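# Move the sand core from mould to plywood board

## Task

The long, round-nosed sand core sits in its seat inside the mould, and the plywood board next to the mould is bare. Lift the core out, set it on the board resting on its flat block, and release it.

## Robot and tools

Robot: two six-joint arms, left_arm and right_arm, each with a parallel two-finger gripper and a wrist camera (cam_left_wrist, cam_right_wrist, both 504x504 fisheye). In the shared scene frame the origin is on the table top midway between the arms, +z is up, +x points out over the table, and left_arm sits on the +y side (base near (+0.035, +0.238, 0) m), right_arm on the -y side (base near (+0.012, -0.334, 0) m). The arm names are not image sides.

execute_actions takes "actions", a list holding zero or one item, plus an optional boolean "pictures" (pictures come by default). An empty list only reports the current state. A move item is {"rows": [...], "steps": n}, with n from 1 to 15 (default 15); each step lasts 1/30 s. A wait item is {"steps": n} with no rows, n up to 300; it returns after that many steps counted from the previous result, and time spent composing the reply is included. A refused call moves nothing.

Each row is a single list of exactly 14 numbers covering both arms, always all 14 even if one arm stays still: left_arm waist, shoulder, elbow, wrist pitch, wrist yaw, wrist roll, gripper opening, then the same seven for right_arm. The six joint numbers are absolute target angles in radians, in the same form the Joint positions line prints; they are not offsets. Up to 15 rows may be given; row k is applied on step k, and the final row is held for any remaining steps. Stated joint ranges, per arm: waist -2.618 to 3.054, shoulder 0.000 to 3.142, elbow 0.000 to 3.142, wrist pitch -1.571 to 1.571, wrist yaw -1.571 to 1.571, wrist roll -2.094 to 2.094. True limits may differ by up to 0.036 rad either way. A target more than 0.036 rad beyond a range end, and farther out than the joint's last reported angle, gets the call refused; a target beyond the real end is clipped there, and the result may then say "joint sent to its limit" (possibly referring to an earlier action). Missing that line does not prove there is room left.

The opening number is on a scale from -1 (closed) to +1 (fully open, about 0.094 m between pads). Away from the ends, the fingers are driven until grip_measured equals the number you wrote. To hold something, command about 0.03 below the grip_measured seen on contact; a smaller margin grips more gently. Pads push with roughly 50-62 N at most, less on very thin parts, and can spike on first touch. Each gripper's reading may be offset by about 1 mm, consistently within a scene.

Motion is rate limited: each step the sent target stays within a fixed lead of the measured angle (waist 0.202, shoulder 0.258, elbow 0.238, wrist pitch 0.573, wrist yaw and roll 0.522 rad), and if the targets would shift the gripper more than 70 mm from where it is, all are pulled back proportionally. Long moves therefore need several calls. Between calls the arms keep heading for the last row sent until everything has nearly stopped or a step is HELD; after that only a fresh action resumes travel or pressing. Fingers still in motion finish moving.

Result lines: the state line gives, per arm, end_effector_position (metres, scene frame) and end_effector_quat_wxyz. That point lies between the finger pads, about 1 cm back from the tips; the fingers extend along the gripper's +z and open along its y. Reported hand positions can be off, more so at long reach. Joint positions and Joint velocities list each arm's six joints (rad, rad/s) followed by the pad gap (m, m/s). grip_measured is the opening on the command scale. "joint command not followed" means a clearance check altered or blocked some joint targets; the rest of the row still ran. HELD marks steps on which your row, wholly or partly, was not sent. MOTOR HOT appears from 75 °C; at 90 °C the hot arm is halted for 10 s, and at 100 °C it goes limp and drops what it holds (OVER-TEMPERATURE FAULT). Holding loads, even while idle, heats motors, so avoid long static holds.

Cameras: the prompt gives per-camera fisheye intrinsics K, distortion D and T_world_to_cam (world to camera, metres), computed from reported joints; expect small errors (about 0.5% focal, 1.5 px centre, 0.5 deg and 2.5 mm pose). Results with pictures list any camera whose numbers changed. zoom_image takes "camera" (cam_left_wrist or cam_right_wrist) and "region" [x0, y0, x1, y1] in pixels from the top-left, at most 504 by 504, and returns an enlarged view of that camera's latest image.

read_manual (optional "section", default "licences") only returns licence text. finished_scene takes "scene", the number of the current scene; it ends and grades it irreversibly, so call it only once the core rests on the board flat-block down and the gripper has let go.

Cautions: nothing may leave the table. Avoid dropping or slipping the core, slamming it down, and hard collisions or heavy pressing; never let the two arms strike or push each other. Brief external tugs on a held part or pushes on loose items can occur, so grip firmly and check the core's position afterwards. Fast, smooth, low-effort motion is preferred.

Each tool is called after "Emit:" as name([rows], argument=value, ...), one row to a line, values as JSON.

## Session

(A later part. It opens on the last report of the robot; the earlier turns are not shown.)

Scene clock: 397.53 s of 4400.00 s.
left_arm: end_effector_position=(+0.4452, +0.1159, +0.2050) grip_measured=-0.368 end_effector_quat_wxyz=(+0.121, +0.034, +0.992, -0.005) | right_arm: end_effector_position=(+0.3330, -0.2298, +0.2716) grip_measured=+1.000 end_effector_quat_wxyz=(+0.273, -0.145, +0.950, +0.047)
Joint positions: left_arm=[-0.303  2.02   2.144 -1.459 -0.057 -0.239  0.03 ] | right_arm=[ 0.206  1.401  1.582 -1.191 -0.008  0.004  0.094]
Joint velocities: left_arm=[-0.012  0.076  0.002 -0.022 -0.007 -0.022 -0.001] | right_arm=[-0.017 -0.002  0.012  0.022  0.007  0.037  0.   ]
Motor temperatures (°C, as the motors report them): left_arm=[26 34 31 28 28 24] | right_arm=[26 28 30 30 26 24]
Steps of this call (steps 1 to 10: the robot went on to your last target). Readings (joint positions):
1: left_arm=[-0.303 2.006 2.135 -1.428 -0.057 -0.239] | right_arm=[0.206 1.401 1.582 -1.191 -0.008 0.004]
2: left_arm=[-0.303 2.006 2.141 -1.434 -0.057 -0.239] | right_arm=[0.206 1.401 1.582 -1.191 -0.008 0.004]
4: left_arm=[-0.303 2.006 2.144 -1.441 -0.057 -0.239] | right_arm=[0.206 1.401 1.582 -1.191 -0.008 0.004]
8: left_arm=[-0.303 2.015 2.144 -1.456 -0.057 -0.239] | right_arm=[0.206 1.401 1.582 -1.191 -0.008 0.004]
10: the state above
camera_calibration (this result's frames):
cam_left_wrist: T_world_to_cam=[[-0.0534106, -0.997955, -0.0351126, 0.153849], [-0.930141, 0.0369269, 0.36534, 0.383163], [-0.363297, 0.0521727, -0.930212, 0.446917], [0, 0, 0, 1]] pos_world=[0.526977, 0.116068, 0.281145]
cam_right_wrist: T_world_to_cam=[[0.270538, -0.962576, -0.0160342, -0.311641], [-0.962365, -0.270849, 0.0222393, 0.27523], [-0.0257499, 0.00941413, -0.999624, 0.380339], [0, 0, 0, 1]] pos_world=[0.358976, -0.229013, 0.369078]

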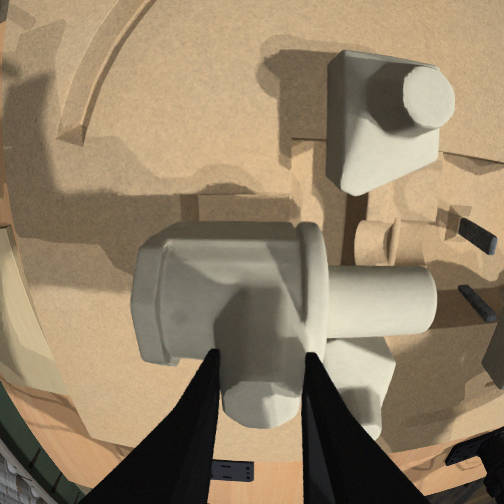

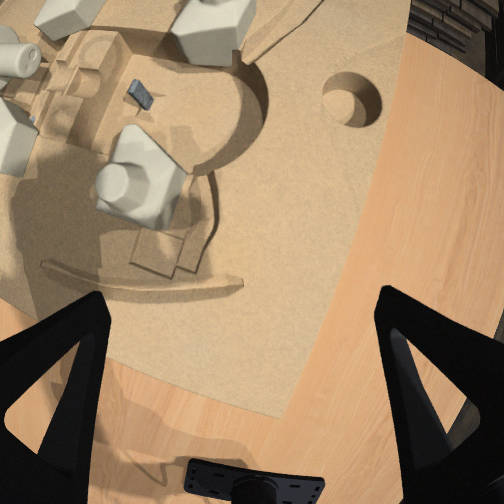

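Emit:
execute_actions([
  {"rows": [[-0.294,2.0,2.192,-1.435,-0.072,-0.242,-0.40,0.2,1.4,1.6,-1.2,0,0,1],[-0.286,1.999,2.191,-1.436,-0.074,-0.248,-0.40,0.2,1.4,1.6,-1.2,0,0,1],[-0.274,1.997,2.191,-1.438,-0.076,-0.257,-0.40,0.2,1.4,1.6,-1.2,0,0,1],[-0.257,1.995,2.190,-1.440,-0.078,-0.270,-0.40,0.2,1.4,1.6,-1.2,0,0,1],[-0.235,1.993,2.189,-1.442,-0.082,-0.287,-0.40,0.2,1.4,1.6,-1.2,0,0,1],[-0.209,1.989,2.188,-1.445,-0.086,-0.307,-0.40,0.2,1.4,1.6,-1.2,0,0,1],[-0.179,1.986,2.186,-1.448,-0.090,-0.329,-0.40,0.2,1.4,1.6,-1.2,0,0,1],[-0.146,1.982,2.184,-1.452,-0.096,-0.355,-0.40,0.2,1.4,1.6,-1.2,0,0,1],[-0.109,1.977,2.181,-1.456,-0.101,-0.384,-0.40,0.2,1.4,1.6,-1.2,0,0,1],[-0.069,1.972,2.177,-1.460,-0.108,-0.414,-0.40,0.2,1.4,1.6,-1.2,0,0,1],[-0.026,1.967,2.173,-1.464,-0.114,-0.447,-0.40,0.2,1.4,1.6,-1.2,0,0,1],[0.018,1.962,2.168,-1.467,-0.121,-0.481,-0.40,0.2,1.4,1.6,-1.2,0,0,1],[0.064,1.956,2.162,-1.471,-0.129,-0.516,-0.40,0.2,1.4,1.6,-1.2,0,0,1],[0.111,1.951,2.154,-1.473,-0.136,-0.552,-0.40,0.2,1.4,1.6,-1.2,0,0,1],[0.159,1.945,2.146,-1.476,-0.144,-0.589,-0.40,0.2,1.4,1.6,-1.2,0,0,1]], "steps": 15},
], pictures=false)

Emit:
execute_actions([
  {"rows": [[0.206,1.939,2.136,-1.477,-0.151,-0.625,-0.40,0.2,1.4,1.6,-1.2,0,0,1],[0.253,1.934,2.126,-1.478,-0.158,-0.661,-0.40,0.2,1.4,1.6,-1.2,0,0,1],[0.299,1.928,2.115,-1.478,-0.166,-0.696,-0.40,0.2,1.4,1.6,-1.2,0,0,1],[0.343,1.923,2.103,-1.478,-0.173,-0.730,-0.40,0.2,1.4,1.6,-1.2,0,0,1],[0.386,1.918,2.091,-1.478,-0.179,-0.763,-0.40,0.2,1.4,1.6,-1.2,0,0,1],[0.426,1.913,2.079,-1.477,-0.186,-0.793,-0.40,0.2,1.4,1.6,-1.2,0,0,1],[0.463,1.908,2.068,-1.476,-0.191,-0.822,-0.40,0.2,1.4,1.6,-1.2,0,0,1],[0.496,1.904,2.058,-1.474,-0.197,-0.848,-0.40,0.2,1.4,1.6,-1.2,0,0,1],[0.526,1.901,2.048,-1.474,-0.201,-0.870,-0.40,0.2,1.4,1.6,-1.2,0,0,1],[0.552,1.897,2.040,-1.472,-0.205,-0.890,-0.40,0.2,1.4,1.6,-1.2,0,0,1],[0.574,1.895,2.033,-1.472,-0.209,-0.907,-0.40,0.2,1.4,1.6,-1.2,0,0,1],[0.591,1.893,2.027,-1.471,-0.211,-0.920,-0.40,0.2,1.4,1.6,-1.2,0,0,1],[0.603,1.891,2.023,-1.470,-0.213,-0.929,-0.40,0.2,1.4,1.6,-1.2,0,0,1],[0.611,1.890,2.021,-1.470,-0.215,-0.935,-0.40,0.2,1.4,1.6,-1.2,0,0,1],[0.613,1.89,2.02,-1.47,-0.215,-0.937,-0.40,0.2,1.4,1.6,-1.2,0,0,1]], "steps": 15},
], pictures=false)

Emit:
execute_actions([
  {"steps": 15},
])

Scene clock: 517.67 s of 4400.00 s.
left_arm: end_effector_position=(+0.4610, +0.2648, +0.2024) grip_measured=-0.368 end_effector_quat_wxyz=(+0.116, -0.237, +0.965, +0.010) | right_arm: end_effector_position=(+0.3331, -0.2299, +0.2716) grip_measured=+1.000 end_effector_quat_wxyz=(+0.273, -0.145, +0.950, +0.047)
Joint positions: left_arm=[ 0.044  2.025  2.143 -1.464 -0.068 -0.441  0.03 ] | right_arm=[ 0.206  1.401  1.582 -1.191 -0.008  0.004  0.094]
Joint velocities: left_arm=[ 1.326 -0.017 -0.066 -0.037 -0.183 -0.799 -0.   ] | right_arm=[ 0.012  0.002 -0.002  0.081 -0.037  0.051  0.   ]
Motor temperatures (°C, as the motors report them): left_arm=[26 35 33 29 28 24] | right_arm=[26 28 31 30 26 24]
Steps of this call (steps 1 to 30: the robot went on to your last target; steps 31 to 90: nothing new was sent; then 116.63 s passed at rest; steps 91 to 105: all 15 steps of this action). Readings (joint positions):
91: left_arm=[-0.303 2.025 2.144 -1.461 -0.057 -0.239] | right_arm=[0.206 1.401 1.582 -1.191 -0.008 0.004]
92: left_arm=[-0.303 2.025 2.144 -1.461 -0.057 -0.239] | right_arm=[0.206 1.401 1.582 -1.191 -0.008 0.004]
94: left_arm=[-0.297 2.025 2.144 -1.461 -0.056 -0.244] | right_arm=[0.206 1.401 1.582 -1.191 -0.008 0.004]
98: left_arm=[-0.235 2.025 2.144 -1.463 -0.046 -0.285] | right_arm=[0.206 1.401 1.582 -1.191 -0.008 0.004]
105: the state above

Scene clock: 518.17 s of 4400.00 s.
left_arm: end_effector_position=(+0.3361, +0.4980, +0.1946) grip_measured=-0.368 end_effector_quat_wxyz=(-0.086, +0.677, -0.725, -0.092) | right_arm: end_effector_position=(+0.3331, -0.2299, +0.2716) grip_measured=+1.000 end_effector_quat_wxyz=(+0.273, -0.145, +0.950, +0.047)
Joint positions: left_arm=[ 0.63   1.956  2.011 -1.478 -0.205 -0.869  0.03 ] | right_arm=[ 0.206  1.401  1.582 -1.191 -0.008  0.004  0.094]
Joint velocities: left_arm=[ 0.256 -0.076 -0.076 -0.154 -0.11  -0.403 -0.   ] | right_arm=[ 0.007  0.002 -0.002 -0.081  0.007  0.022  0.   ]
Motor temperatures (°C, as the motors report them): left_arm=[26 35 33 29 28 24] | right_arm=[26 28 31 30 26 24]
Steps of this call (steps 1 to 15: all 15 steps of this action). Readings (joint positions):
1: left_arm=[0.091 2.024 2.140 -1.464 -0.075 -0.470] | right_arm=[0.206 1.401 1.582 -1.191 -0.008 0.004]
2: left_arm=[0.139 2.023 2.134 -1.464 -0.083 -0.499] | right_arm=[0.206 1.401 1.582 -1.191 -0.008 0.004]
4: left_arm=[0.236 2.017 2.115 -1.464 -0.101 -0.562] | right_arm=[0.206 1.401 1.582 -1.191 -0.008 0.004]
8: left_arm=[0.428 1.995 2.063 -1.464 -0.137 -0.698] | right_arm=[0.206 1.401 1.582 -1.191 -0.008 0.004]
15: the state above

Scene clock: 518.67 s of 4400.00 s.
left_arm: end_effector_position=(+0.3389, +0.4900, +0.1955) grip_measured=-0.368 end_effector_quat_wxyz=(-0.086, +0.694, -0.710, -0.080) | right_arm: end_effector_position=(+0.3331, -0.2299, +0.2716) grip_measured=+1.000 end_effector_quat_wxyz=(+0.273, -0.145, +0.950, +0.047)
Joint positions: left_arm=[ 0.617  1.949  2.009 -1.485 -0.187 -0.929  0.03 ] | right_arm=[ 0.206  1.401  1.582 -1.191 -0.008  0.004  0.094]
Joint velocities: left_arm=[-0.017 -0.007 -0.012  0.007 -0.037 -0.051 -0.001] | right_arm=[-0.012  0.007  0.007  0.007 -0.022 -0.022  0.   ]
Motor temperatures (°C, as the motors report them): left_arm=[26 35 32 29 28 24] | right_arm=[26 28 31 30 26 24]
Steps of this call (steps 1 to 15: the robot went on to your last target). Readings (joint positions):
1: left_arm=[0.635 1.953 2.009 -1.481 -0.209 -0.882] | right_arm=[0.206 1.401 1.582 -1.191 -0.008 0.004]
2: left_arm=[0.636 1.952 2.009 -1.484 -0.211 -0.892] | right_arm=[0.206 1.401 1.582 -1.191 -0.008 0.004]
4: left_arm=[0.631 1.950 2.009 -1.485 -0.207 -0.906] | right_arm=[0.206 1.401 1.582 -1.191 -0.008 0.004]
8: left_arm=[0.619 1.949 2.009 -1.485 -0.192 -0.921] | right_arm=[0.206 1.401 1.582 -1.191 -0.008 0.004]
15: the state above
camera_calibration (this result's frames):
cam_left_wrist: T_world_to_cam=[[0.9995, -0.0073051, -0.0307595, -0.32196], [0.00466197, -0.928247, 0.371936, 0.428784], [-0.0312695, -0.371893, -0.927749, 0.474774], [0, 0, 0, 1]] pos_world=[0.334646, 0.57223, 0.271087]
cam_right_wrist: T_world_to_cam=[[0.270344, -0.962636, -0.0157114, -0.311745], [-0.962422, -0.270647, 0.0222292, 0.2753], [-0.0256509, 0.00911147, -0.999629, 0.380239], [0, 0, 0, 1]] pos_world=[0.358987, -0.229053, 0.36908]

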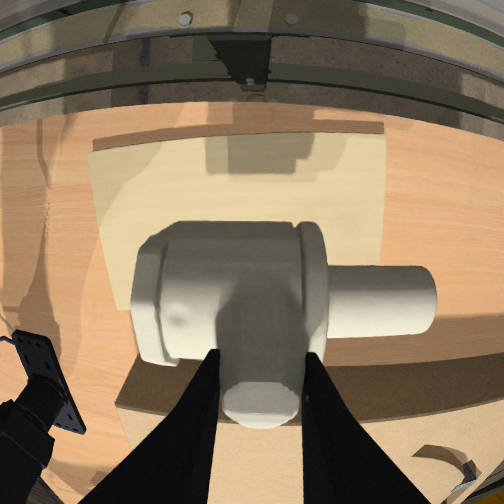

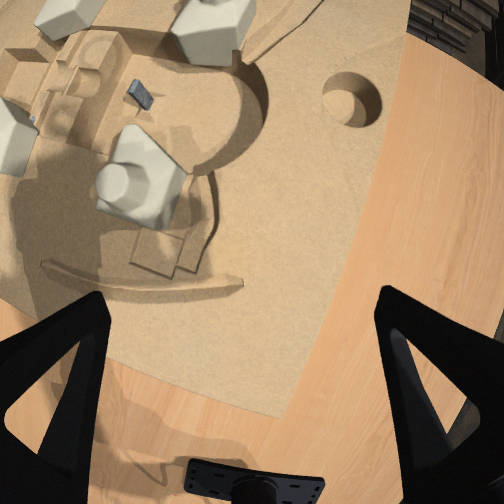

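Emit:
execute_actions([
  {"rows": [[0.613,1.883,2.014,-1.454,-0.217,-0.935,-0.40,0.2,1.4,1.6,-1.2,0,0,1],[0.615,1.875,1.997,-1.434,-0.218,-0.933,-0.40,0.2,1.4,1.6,-1.2,0,0,1],[0.617,1.864,1.970,-1.408,-0.219,-0.931,-0.40,0.2,1.4,1.6,-1.2,0,0,1],[0.620,1.850,1.933,-1.376,-0.22,-0.928,-0.40,0.2,1.4,1.6,-1.2,0,0,1],[0.624,1.835,1.889,-1.341,-0.221,-0.925,-0.40,0.2,1.4,1.6,-1.2,0,0,1],[0.628,1.818,1.839,-1.302,-0.222,-0.922,-0.40,0.2,1.4,1.6,-1.2,0,0,1],[0.632,1.802,1.785,-1.263,-0.223,-0.919,-0.40,0.2,1.4,1.6,-1.2,0,0,1],[0.636,1.785,1.730,-1.224,-0.224,-0.916,-0.40,0.2,1.4,1.6,-1.2,0,0,1],[0.641,1.770,1.676,-1.189,-0.225,-0.913,-0.40,0.2,1.4,1.6,-1.2,0,0,1],[0.645,1.756,1.626,-1.157,-0.225,-0.911,-0.40,0.2,1.4,1.6,-1.2,0,0,1],[0.648,1.745,1.582,-1.131,-0.225,-0.909,-0.40,0.2,1.4,1.6,-1.2,0,0,1],[0.651,1.737,1.545,-1.111,-0.225,-0.907,-0.40,0.2,1.4,1.6,-1.2,0,0,1],[0.653,1.732,1.518,-1.099,-0.225,-0.906,-0.40,0.2,1.4,1.6,-1.2,0,0,1],[0.655,1.73,1.501,-1.095,-0.225,-0.905,-0.40,0.2,1.4,1.6,-1.2,0,0,1],[0.655,1.73,1.495,-1.095,-0.225,-0.905,-0.40,0.2,1.4,1.6,-1.2,0,0,1]], "steps": 15},
], pictures=false)

Emit:
execute_actions([
  {"steps": 15},
])

Scene clock: 562.90 s of 4400.00 s.
left_arm: end_effector_position=(+0.2974, +0.4740, +0.1195) grip_measured=-0.368 end_effector_quat_wxyz=(-0.057, +0.700, -0.707, -0.087) | right_arm: end_effector_position=(+0.3331, -0.2299, +0.2716) grip_measured=+1.000 end_effector_quat_wxyz=(+0.273, -0.145, +0.950, +0.047)
Joint positions: left_arm=[ 0.646  1.793  1.504 -1.193 -0.188 -0.917  0.03 ] | right_arm=[ 0.206  1.401  1.582 -1.191 -0.008  0.004  0.094]
Joint velocities: left_arm=[ 0.1    0.002 -0.745  0.3    0.007  0.051 -0.   ] | right_arm=[-0.002  0.002 -0.012 -0.066 -0.007 -0.007  0.   ]
Motor temperatures (°C, as the motors report them): left_arm=[26 37 31 28 28 24] | right_arm=[26 28 31 30 26 24]
Steps of this call (steps 1 to 15: the robot went on to your last target; steps 16 to 90: nothing new was sent; then 40.73 s passed at rest; steps 91 to 105: all 15 steps of this action). Readings (joint positions):
91: left_arm=[0.617 1.949 2.009 -1.485 -0.187 -0.931] | right_arm=[0.206 1.401 1.582 -1.191 -0.008 0.004]
92: left_arm=[0.617 1.947 2.005 -1.482 -0.187 -0.931] | right_arm=[0.206 1.401 1.582 -1.191 -0.008 0.004]
94: left_arm=[0.617 1.931 1.971 -1.456 -0.187 -0.931] | right_arm=[0.206 1.401 1.582 -1.191 -0.008 0.004]
98: left_arm=[0.619 1.863 1.815 -1.355 -0.188 -0.928] | right_arm=[0.206 1.401 1.582 -1.191 -0.008 0.004]
105: the state above

Scene clock: 563.40 s of 4400.00 s.
left_arm: end_effector_position=(+0.3046, +0.4814, +0.1190) grip_measured=-0.368 end_effector_quat_wxyz=(-0.085, +0.700, -0.704, -0.084) | right_arm: end_effector_position=(+0.3331, -0.2299, +0.2716) grip_measured=+1.000 end_effector_quat_wxyz=(+0.273, -0.145, +0.950, +0.047)
Joint positions: left_arm=[ 0.65   1.78   1.479 -1.125 -0.189 -0.912  0.03 ] | right_arm=[ 0.206  1.401  1.582 -1.191 -0.008  0.004  0.094]
Joint velocities: left_arm=[-0.017 -0.007 -0.002  0.007 -0.007 -0.007 -0.001] | right_arm=[-0.002 -0.012 -0.012 -0.037 -0.095  0.007  0.   ]
Motor temperatures (°C, as the motors report them): left_arm=[26 37 31 28 28 24] | right_arm=[26 28 31 30 26 24]
Steps of this call (steps 1 to 15: the robot went on to your last target). Readings (joint positions):
1: left_arm=[0.649 1.793 1.483 -1.187 -0.187 -0.915] | right_arm=[0.206 1.401 1.582 -1.191 -0.008 0.004]
2: left_arm=[0.649 1.786 1.479 -1.186 -0.183 -0.914] | right_arm=[0.206 1.401 1.582 -1.191 -0.008 0.004]
4: left_arm=[0.650 1.780 1.479 -1.173 -0.186 -0.913] | right_arm=[0.206 1.401 1.582 -1.191 -0.008 0.004]
8: left_arm=[0.650 1.780 1.479 -1.138 -0.189 -0.912] | right_arm=[0.206 1.401 1.582 -1.191 -0.008 0.004]
15: the state above
camera_calibration (this result's frames):
cam_left_wrist: T_world_to_cam=[[0.999327, 0.00930005, -0.0354833, -0.297415], [0.0217542, -0.929114, 0.369154, 0.444928], [-0.0295349, -0.369677, -0.928691, 0.398009], [0, 0, 0, 1]] pos_world=[0.299291, 0.56329, 0.194827]
cam_right_wrist: T_world_to_cam=[[0.270344, -0.962636, -0.0157114, -0.311745], [-0.962422, -0.270647, 0.0222292, 0.2753], [-0.0256509, 0.00911147, -0.999629, 0.380239], [0, 0, 0, 1]] pos_world=[0.358987, -0.229053, 0.36908]

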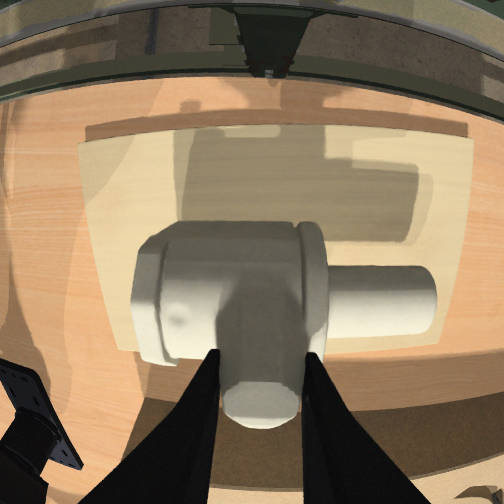

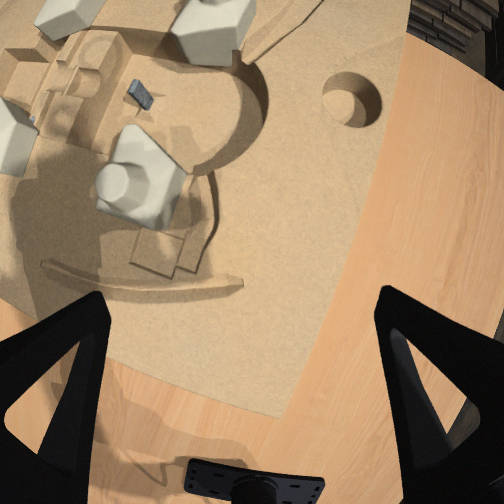

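Emit:
execute_actions([
  {"rows": [[0.655,1.73,1.491,-1.091,-0.225,-0.905,-0.40,0.2,1.4,1.6,-1.2,0,0,1],[0.655,1.73,1.487,-1.087,-0.225,-0.905,-0.40,0.2,1.4,1.6,-1.2,0,0,1],[0.655,1.73,1.484,-1.083,-0.225,-0.905,-0.40,0.2,1.4,1.6,-1.2,0,0,1],[0.655,1.73,1.481,-1.08,-0.225,-0.905,-0.40,0.2,1.4,1.6,-1.2,0,0,1],[0.655,1.73,1.478,-1.077,-0.225,-0.905,-0.40,0.2,1.4,1.6,-1.2,0,0,1],[0.655,1.73,1.475,-1.074,-0.225,-0.905,-0.40,0.2,1.4,1.6,-1.2,0,0,1],[0.655,1.73,1.472,-1.071,-0.225,-0.905,-0.40,0.2,1.4,1.6,-1.2,0,0,1],[0.655,1.73,1.469,-1.068,-0.225,-0.905,-0.40,0.2,1.4,1.6,-1.2,0,0,1],[0.655,1.73,1.466,-1.065,-0.225,-0.905,-0.40,0.2,1.4,1.6,-1.2,0,0,1],[0.655,1.73,1.463,-1.062,-0.225,-0.905,-0.40,0.2,1.4,1.6,-1.2,0,0,1],[0.655,1.73,1.460,-1.059,-0.225,-0.905,-0.40,0.2,1.4,1.6,-1.2,0,0,1],[0.655,1.73,1.457,-1.056,-0.225,-0.905,-0.40,0.2,1.4,1.6,-1.2,0,0,1],[0.655,1.73,1.455,-1.054,-0.225,-0.905,-0.40,0.2,1.4,1.6,-1.2,0,0,1]], "steps": 15},
], pictures=false)

Emit:
execute_actions([
  {"steps": 8},
])

Scene clock: 579.07 s of 4400.00 s.
left_arm: end_effector_position=(+0.3042, +0.4812, +0.1127) grip_measured=-0.368 end_effector_quat_wxyz=(-0.085, +0.699, -0.705, -0.084) | right_arm: end_effector_position=(+0.3331, -0.2299, +0.2716) grip_measured=+1.000 end_effector_quat_wxyz=(+0.273, -0.145, +0.950, +0.047)
Joint positions: left_arm=[ 0.65   1.78   1.454 -1.099 -0.19  -0.911  0.03 ] | right_arm=[ 0.206  1.401  1.582 -1.191 -0.008  0.004  0.094]
Joint velocities: left_arm=[ 0.007  0.002 -0.012  0.022 -0.022 -0.007  0.001] | right_arm=[ 0.002  0.002 -0.002  0.022 -0.007 -0.051  0.   ]
Motor temperatures (°C, as the motors report them): left_arm=[26 37 31 28 28 24] | right_arm=[26 28 31 30 26 24]
Steps of this call (steps 1 to 15: the robot went on to your last target; steps 16 to 90: nothing new was sent; then 12.17 s passed at rest; steps 91 to 105: all 15 steps of this action). Readings (joint positions):
91: left_arm=[0.650 1.780 1.479 -1.124 -0.189 -0.911] | right_arm=[0.206 1.401 1.582 -1.191 -0.008 0.004]
92: left_arm=[0.650 1.780 1.479 -1.124 -0.189 -0.911] | right_arm=[0.206 1.401 1.582 -1.191 -0.008 0.004]
94: left_arm=[0.650 1.780 1.478 -1.121 -0.189 -0.911] | right_arm=[0.206 1.401 1.582 -1.191 -0.008 0.004]
98: left_arm=[0.650 1.780 1.464 -1.107 -0.189 -0.911] | right_arm=[0.206 1.401 1.582 -1.191 -0.008 0.004]
105: the state above

Scene clock: 579.33 s of 4400.00 s.
left_arm: end_effector_position=(+0.3042, +0.4812, +0.1127) grip_measured=-0.368 end_effector_quat_wxyz=(-0.085, +0.699, -0.705, -0.084) | right_arm: end_effector_position=(+0.3331, -0.2299, +0.2716) grip_measured=+1.000 end_effector_quat_wxyz=(+0.273, -0.145, +0.950, +0.047)
Joint positions: left_arm=[ 0.65   1.78   1.454 -1.099 -0.19  -0.911  0.03 ] | right_arm=[ 0.206  1.401  1.582 -1.191 -0.008  0.004  0.094]
Joint velocities: left_arm=[-0.012  0.002 -0.012 -0.037 -0.022  0.051  0.   ] | right_arm=[ 0.002 -0.012  0.002  0.007 -0.037 -0.037  0.   ]
Motor temperatures (°C, as the motors report them): left_arm=[26 37 31 28 28 24] | right_arm=[26 28 31 30 26 24]
Steps of this call (steps 1 to 8: the robot went on to your last target). Readings (joint positions):
1: left_arm=[0.650 1.780 1.454 -1.099 -0.190 -0.911] | right_arm=[0.206 1.401 1.582 -1.191 -0.008 0.004]
2: left_arm=[0.650 1.780 1.454 -1.099 -0.190 -0.911] | right_arm=[0.206 1.401 1.582 -1.191 -0.008 0.004]
4: left_arm=[0.650 1.780 1.454 -1.099 -0.190 -0.911] | right_arm=[0.206 1.401 1.582 -1.191 -0.008 0.004]
8: the state above
camera_calibration (this result's frames):
cam_left_wrist: T_world_to_cam=[[0.999321, 0.00832959, -0.0358903, -0.296743], [0.020977, -0.929443, 0.368368, 0.447636], [-0.0302897, -0.368871, -0.928987, 0.391984], [0, 0, 0, 1]] pos_world=[0.299025, 0.563116, 0.188603]
cam_right_wrist: T_world_to_cam=[[0.270344, -0.962636, -0.0157114, -0.311745], [-0.962422, -0.270647, 0.0222292, 0.2753], [-0.0256509, 0.00911147, -0.999629, 0.380239], [0, 0, 0, 1]] pos_world=[0.358987, -0.229053, 0.36908]

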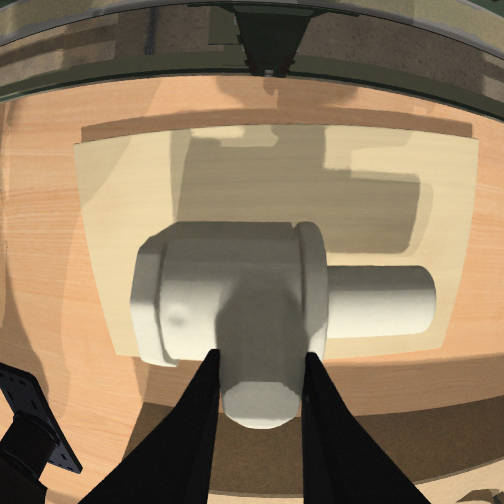

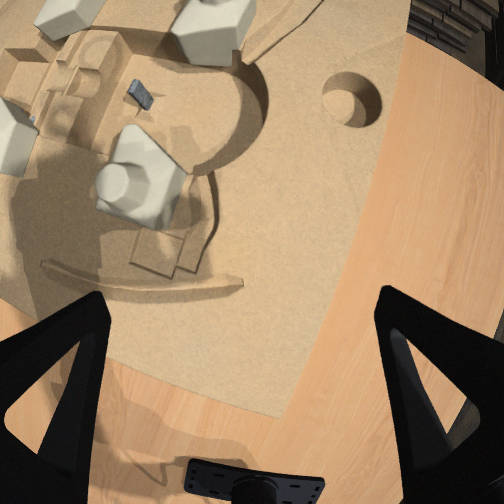

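Emit:
execute_actions([
  {"rows": [[0.655,1.735,1.451,-1.06,-0.22,-0.905,-0.40,0.2,1.4,1.6,-1.2,0,0,1],[0.655,1.74,1.447,-1.065,-0.215,-0.905,-0.40,0.2,1.4,1.6,-1.2,0,0,1],[0.655,1.745,1.444,-1.07,-0.21,-0.905,-0.40,0.2,1.4,1.6,-1.2,0,0,1],[0.655,1.75,1.444,-1.075,-0.205,-0.905,-0.39,0.2,1.4,1.6,-1.2,0,0,1],[0.655,1.75,1.444,-1.08,-0.2,-0.905,-0.38,0.2,1.4,1.6,-1.2,0,0,1],[0.655,1.75,1.444,-1.08,-0.2,-0.905,-0.37,0.2,1.4,1.6,-1.2,0,0,1],[0.655,1.75,1.444,-1.08,-0.2,-0.905,-0.36,0.2,1.4,1.6,-1.2,0,0,1],[0.655,1.75,1.446,-1.08,-0.2,-0.905,-0.34,0.2,1.4,1.6,-1.2,0,0,1],[0.655,1.75,1.45,-1.08,-0.2,-0.905,-0.30,0.2,1.4,1.6,-1.2,0,0,1],[0.655,1.75,1.455,-1.085,-0.2,-0.905,-0.25,0.2,1.4,1.6,-1.2,0,0,1],[0.655,1.75,1.46,-1.09,-0.2,-0.905,-0.2,0.2,1.4,1.6,-1.2,0,0,1],[0.655,1.75,1.465,-1.095,-0.2,-0.905,-0.15,0.2,1.4,1.6,-1.2,0,0,1]], "steps": 15},
])

Scene clock: 594.47 s of 4400.00 s.
left_arm: end_effector_position=(+0.3041, +0.4809, +0.1123) grip_measured=-0.152 end_effector_quat_wxyz=(-0.084, +0.699, -0.705, -0.083) | right_arm: end_effector_position=(+0.3331, -0.2299, +0.2716) grip_measured=+1.000 end_effector_quat_wxyz=(+0.273, -0.145, +0.950, +0.047)
Joint positions: left_arm=[ 0.65   1.78   1.452 -1.098 -0.189 -0.909  0.04 ] | right_arm=[ 0.206  1.401  1.582 -1.191 -0.008  0.004  0.094]
Joint velocities: left_arm=[-0.012 -0.007 -0.007  0.007 -0.022 -0.037  0.001] | right_arm=[-0.017 -0.002  0.012 -0.022 -0.051 -0.081  0.   ]
Motor temperatures (°C, as the motors report them): left_arm=[26 36 31 29 28 24] | right_arm=[26 28 31 30 26 24]
Steps of this call (steps 1 to 15: the robot went on to your last target; steps 16 to 90: nothing new was sent; then 11.63 s passed at rest; steps 91 to 105: all 15 steps of this action). Readings (joint positions):
91: left_arm=[0.650 1.780 1.454 -1.099 -0.190 -0.911] | right_arm=[0.206 1.401 1.582 -1.191 -0.008 0.004]
92: left_arm=[0.650 1.780 1.454 -1.099 -0.190 -0.911] | right_arm=[0.206 1.401 1.582 -1.191 -0.008 0.004]
94: left_arm=[0.650 1.780 1.452 -1.099 -0.190 -0.911] | right_arm=[0.206 1.401 1.582 -1.191 -0.008 0.004]
98: left_arm=[0.650 1.780 1.452 -1.099 -0.189 -0.910] | right_arm=[0.206 1.401 1.582 -1.191 -0.008 0.004]
105: the state above
camera_calibration (this result's frames):
cam_left_wrist: T_world_to_cam=[[0.999323, 0.0070032, -0.0361083, -0.296044], [0.0198659, -0.928967, 0.369629, 0.447503], [-0.0309548, -0.370096, -0.928478, 0.392194], [0, 0, 0, 1]] pos_world=[0.299094, 0.562938, 0.188044]
cam_right_wrist: T_world_to_cam=[[0.270344, -0.962636, -0.0157114, -0.311745], [-0.962422, -0.270647, 0.0222292, 0.2753], [-0.0256509, 0.00911147, -0.999629, 0.380239], [0, 0, 0, 1]] pos_world=[0.358987, -0.229053, 0.36908]

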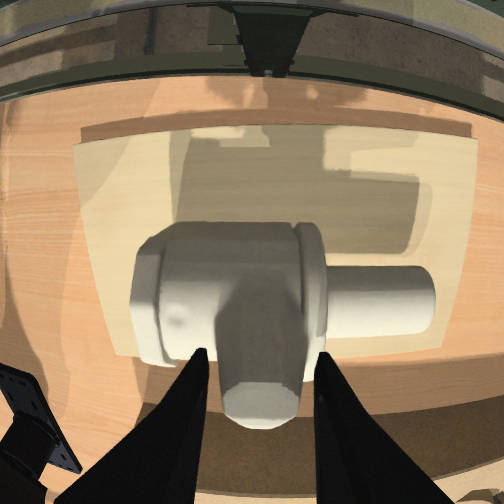

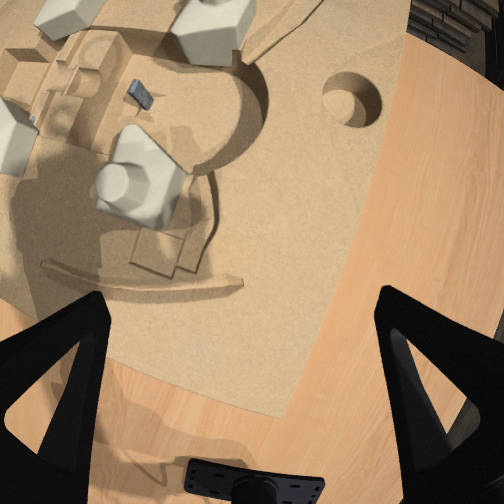

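Released. Retract upward.

Emit:
execute_actions([
  {"rows": [[0.655,1.75,1.48,-1.11,-0.2,-0.905,-0.1,0.2,1.4,1.6,-1.2,0,0,1],[0.655,1.75,1.5,-1.13,-0.2,-0.905,-0.05,0.2,1.4,1.6,-1.2,0,0,1],[0.655,1.75,1.525,-1.155,-0.2,-0.905,0,0.2,1.4,1.6,-1.2,0,0,1],[0.655,1.75,1.55,-1.18,-0.2,-0.905,0.1,0.2,1.4,1.6,-1.2,0,0,1],[0.655,1.75,1.58,-1.21,-0.2,-0.905,0.2,0.2,1.4,1.6,-1.2,0,0,1],[0.655,1.75,1.61,-1.24,-0.2,-0.905,0.3,0.2,1.4,1.6,-1.2,0,0,1],[0.655,1.75,1.64,-1.26,-0.2,-0.905,0.4,0.2,1.4,1.6,-1.2,0,0,1],[0.655,1.75,1.665,-1.28,-0.2,-0.905,0.5,0.2,1.4,1.6,-1.2,0,0,1],[0.655,1.75,1.685,-1.295,-0.2,-0.905,0.6,0.2,1.4,1.6,-1.2,0,0,1],[0.655,1.75,1.7,-1.3,-0.2,-0.905,0.7,0.2,1.4,1.6,-1.2,0,0,1]], "steps": 15},
])

Scene clock: 609.90 s of 4400.00 s.
left_arm: end_effector_position=(+0.3160, +0.4898, +0.1782) grip_measured=+0.698 end_effector_quat_wxyz=(-0.126, +0.699, -0.700, -0.077) | right_arm: end_effector_position=(+0.3331, -0.2299, +0.2716) grip_measured=+1.000 end_effector_quat_wxyz=(+0.273, -0.145, +0.950, +0.047)
Joint positions: left_arm=[ 0.65   1.766  1.682 -1.257 -0.189 -0.909  0.08 ] | right_arm=[ 0.206  1.401  1.582 -1.191 -0.008  0.004  0.094]
Joint velocities: left_arm=[-0.017  0.012  0.007 -0.271 -0.022  0.007  0.   ] | right_arm=[-0.002 -0.002 -0.002 -0.081 -0.037  0.022  0.   ]
Motor temperatures (°C, as the motors report them): left_arm=[26 36 31 28 28 24] | right_arm=[26 28 31 30 26 24]
Steps of this call (steps 1 to 15: the robot went on to your last target; steps 16 to 90: nothing new was sent; then 11.93 s passed at rest; steps 91 to 105: all 15 steps of this action). Readings (joint positions):
91: left_arm=[0.650 1.780 1.452 -1.098 -0.189 -0.909] | right_arm=[0.206 1.401 1.582 -1.191 -0.008 0.004]
92: left_arm=[0.650 1.780 1.455 -1.102 -0.189 -0.909] | right_arm=[0.206 1.401 1.582 -1.191 -0.008 0.004]
94: left_arm=[0.650 1.780 1.476 -1.124 -0.189 -0.909] | right_arm=[0.206 1.401 1.582 -1.191 -0.008 0.004]
98: left_arm=[0.650 1.780 1.585 -1.195 -0.189 -0.909] | right_arm=[0.206 1.401 1.582 -1.191 -0.008 0.004]
105: the state above
camera_calibration (this result's frames):
cam_left_wrist: T_world_to_cam=[[0.999445, 0.00709383, 0.0325376, -0.317928], [-0.00378349, -0.946535, 0.322579, 0.455576], [0.0330863, -0.322523, -0.945983, 0.416606], [0, 0, 0, 1]] pos_world=[0.305691, 0.567839, 0.257487]
cam_right_wrist: T_world_to_cam=[[0.270344, -0.962636, -0.0157114, -0.311745], [-0.962422, -0.270647, 0.0222292, 0.2753], [-0.0256509, 0.00911147, -0.999629, 0.380239], [0, 0, 0, 1]] pos_world=[0.358987, -0.229053, 0.36908]

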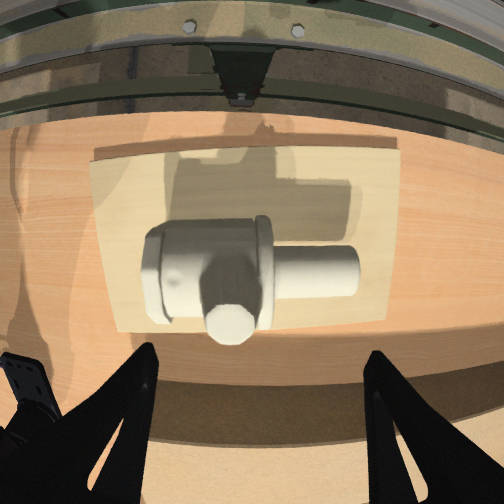

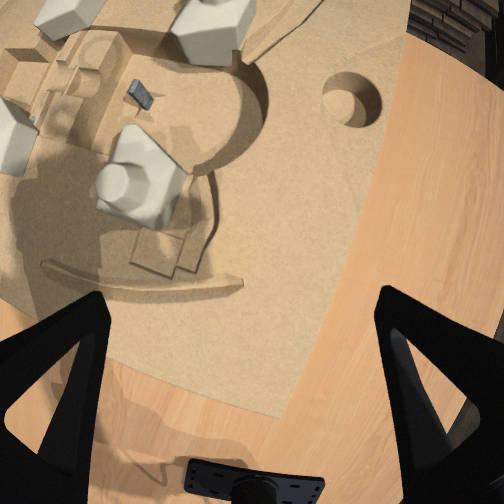

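The core is on the board, upright and centered.

Emit:
finished_scene(scene=1)

The scene is finished: the task was done.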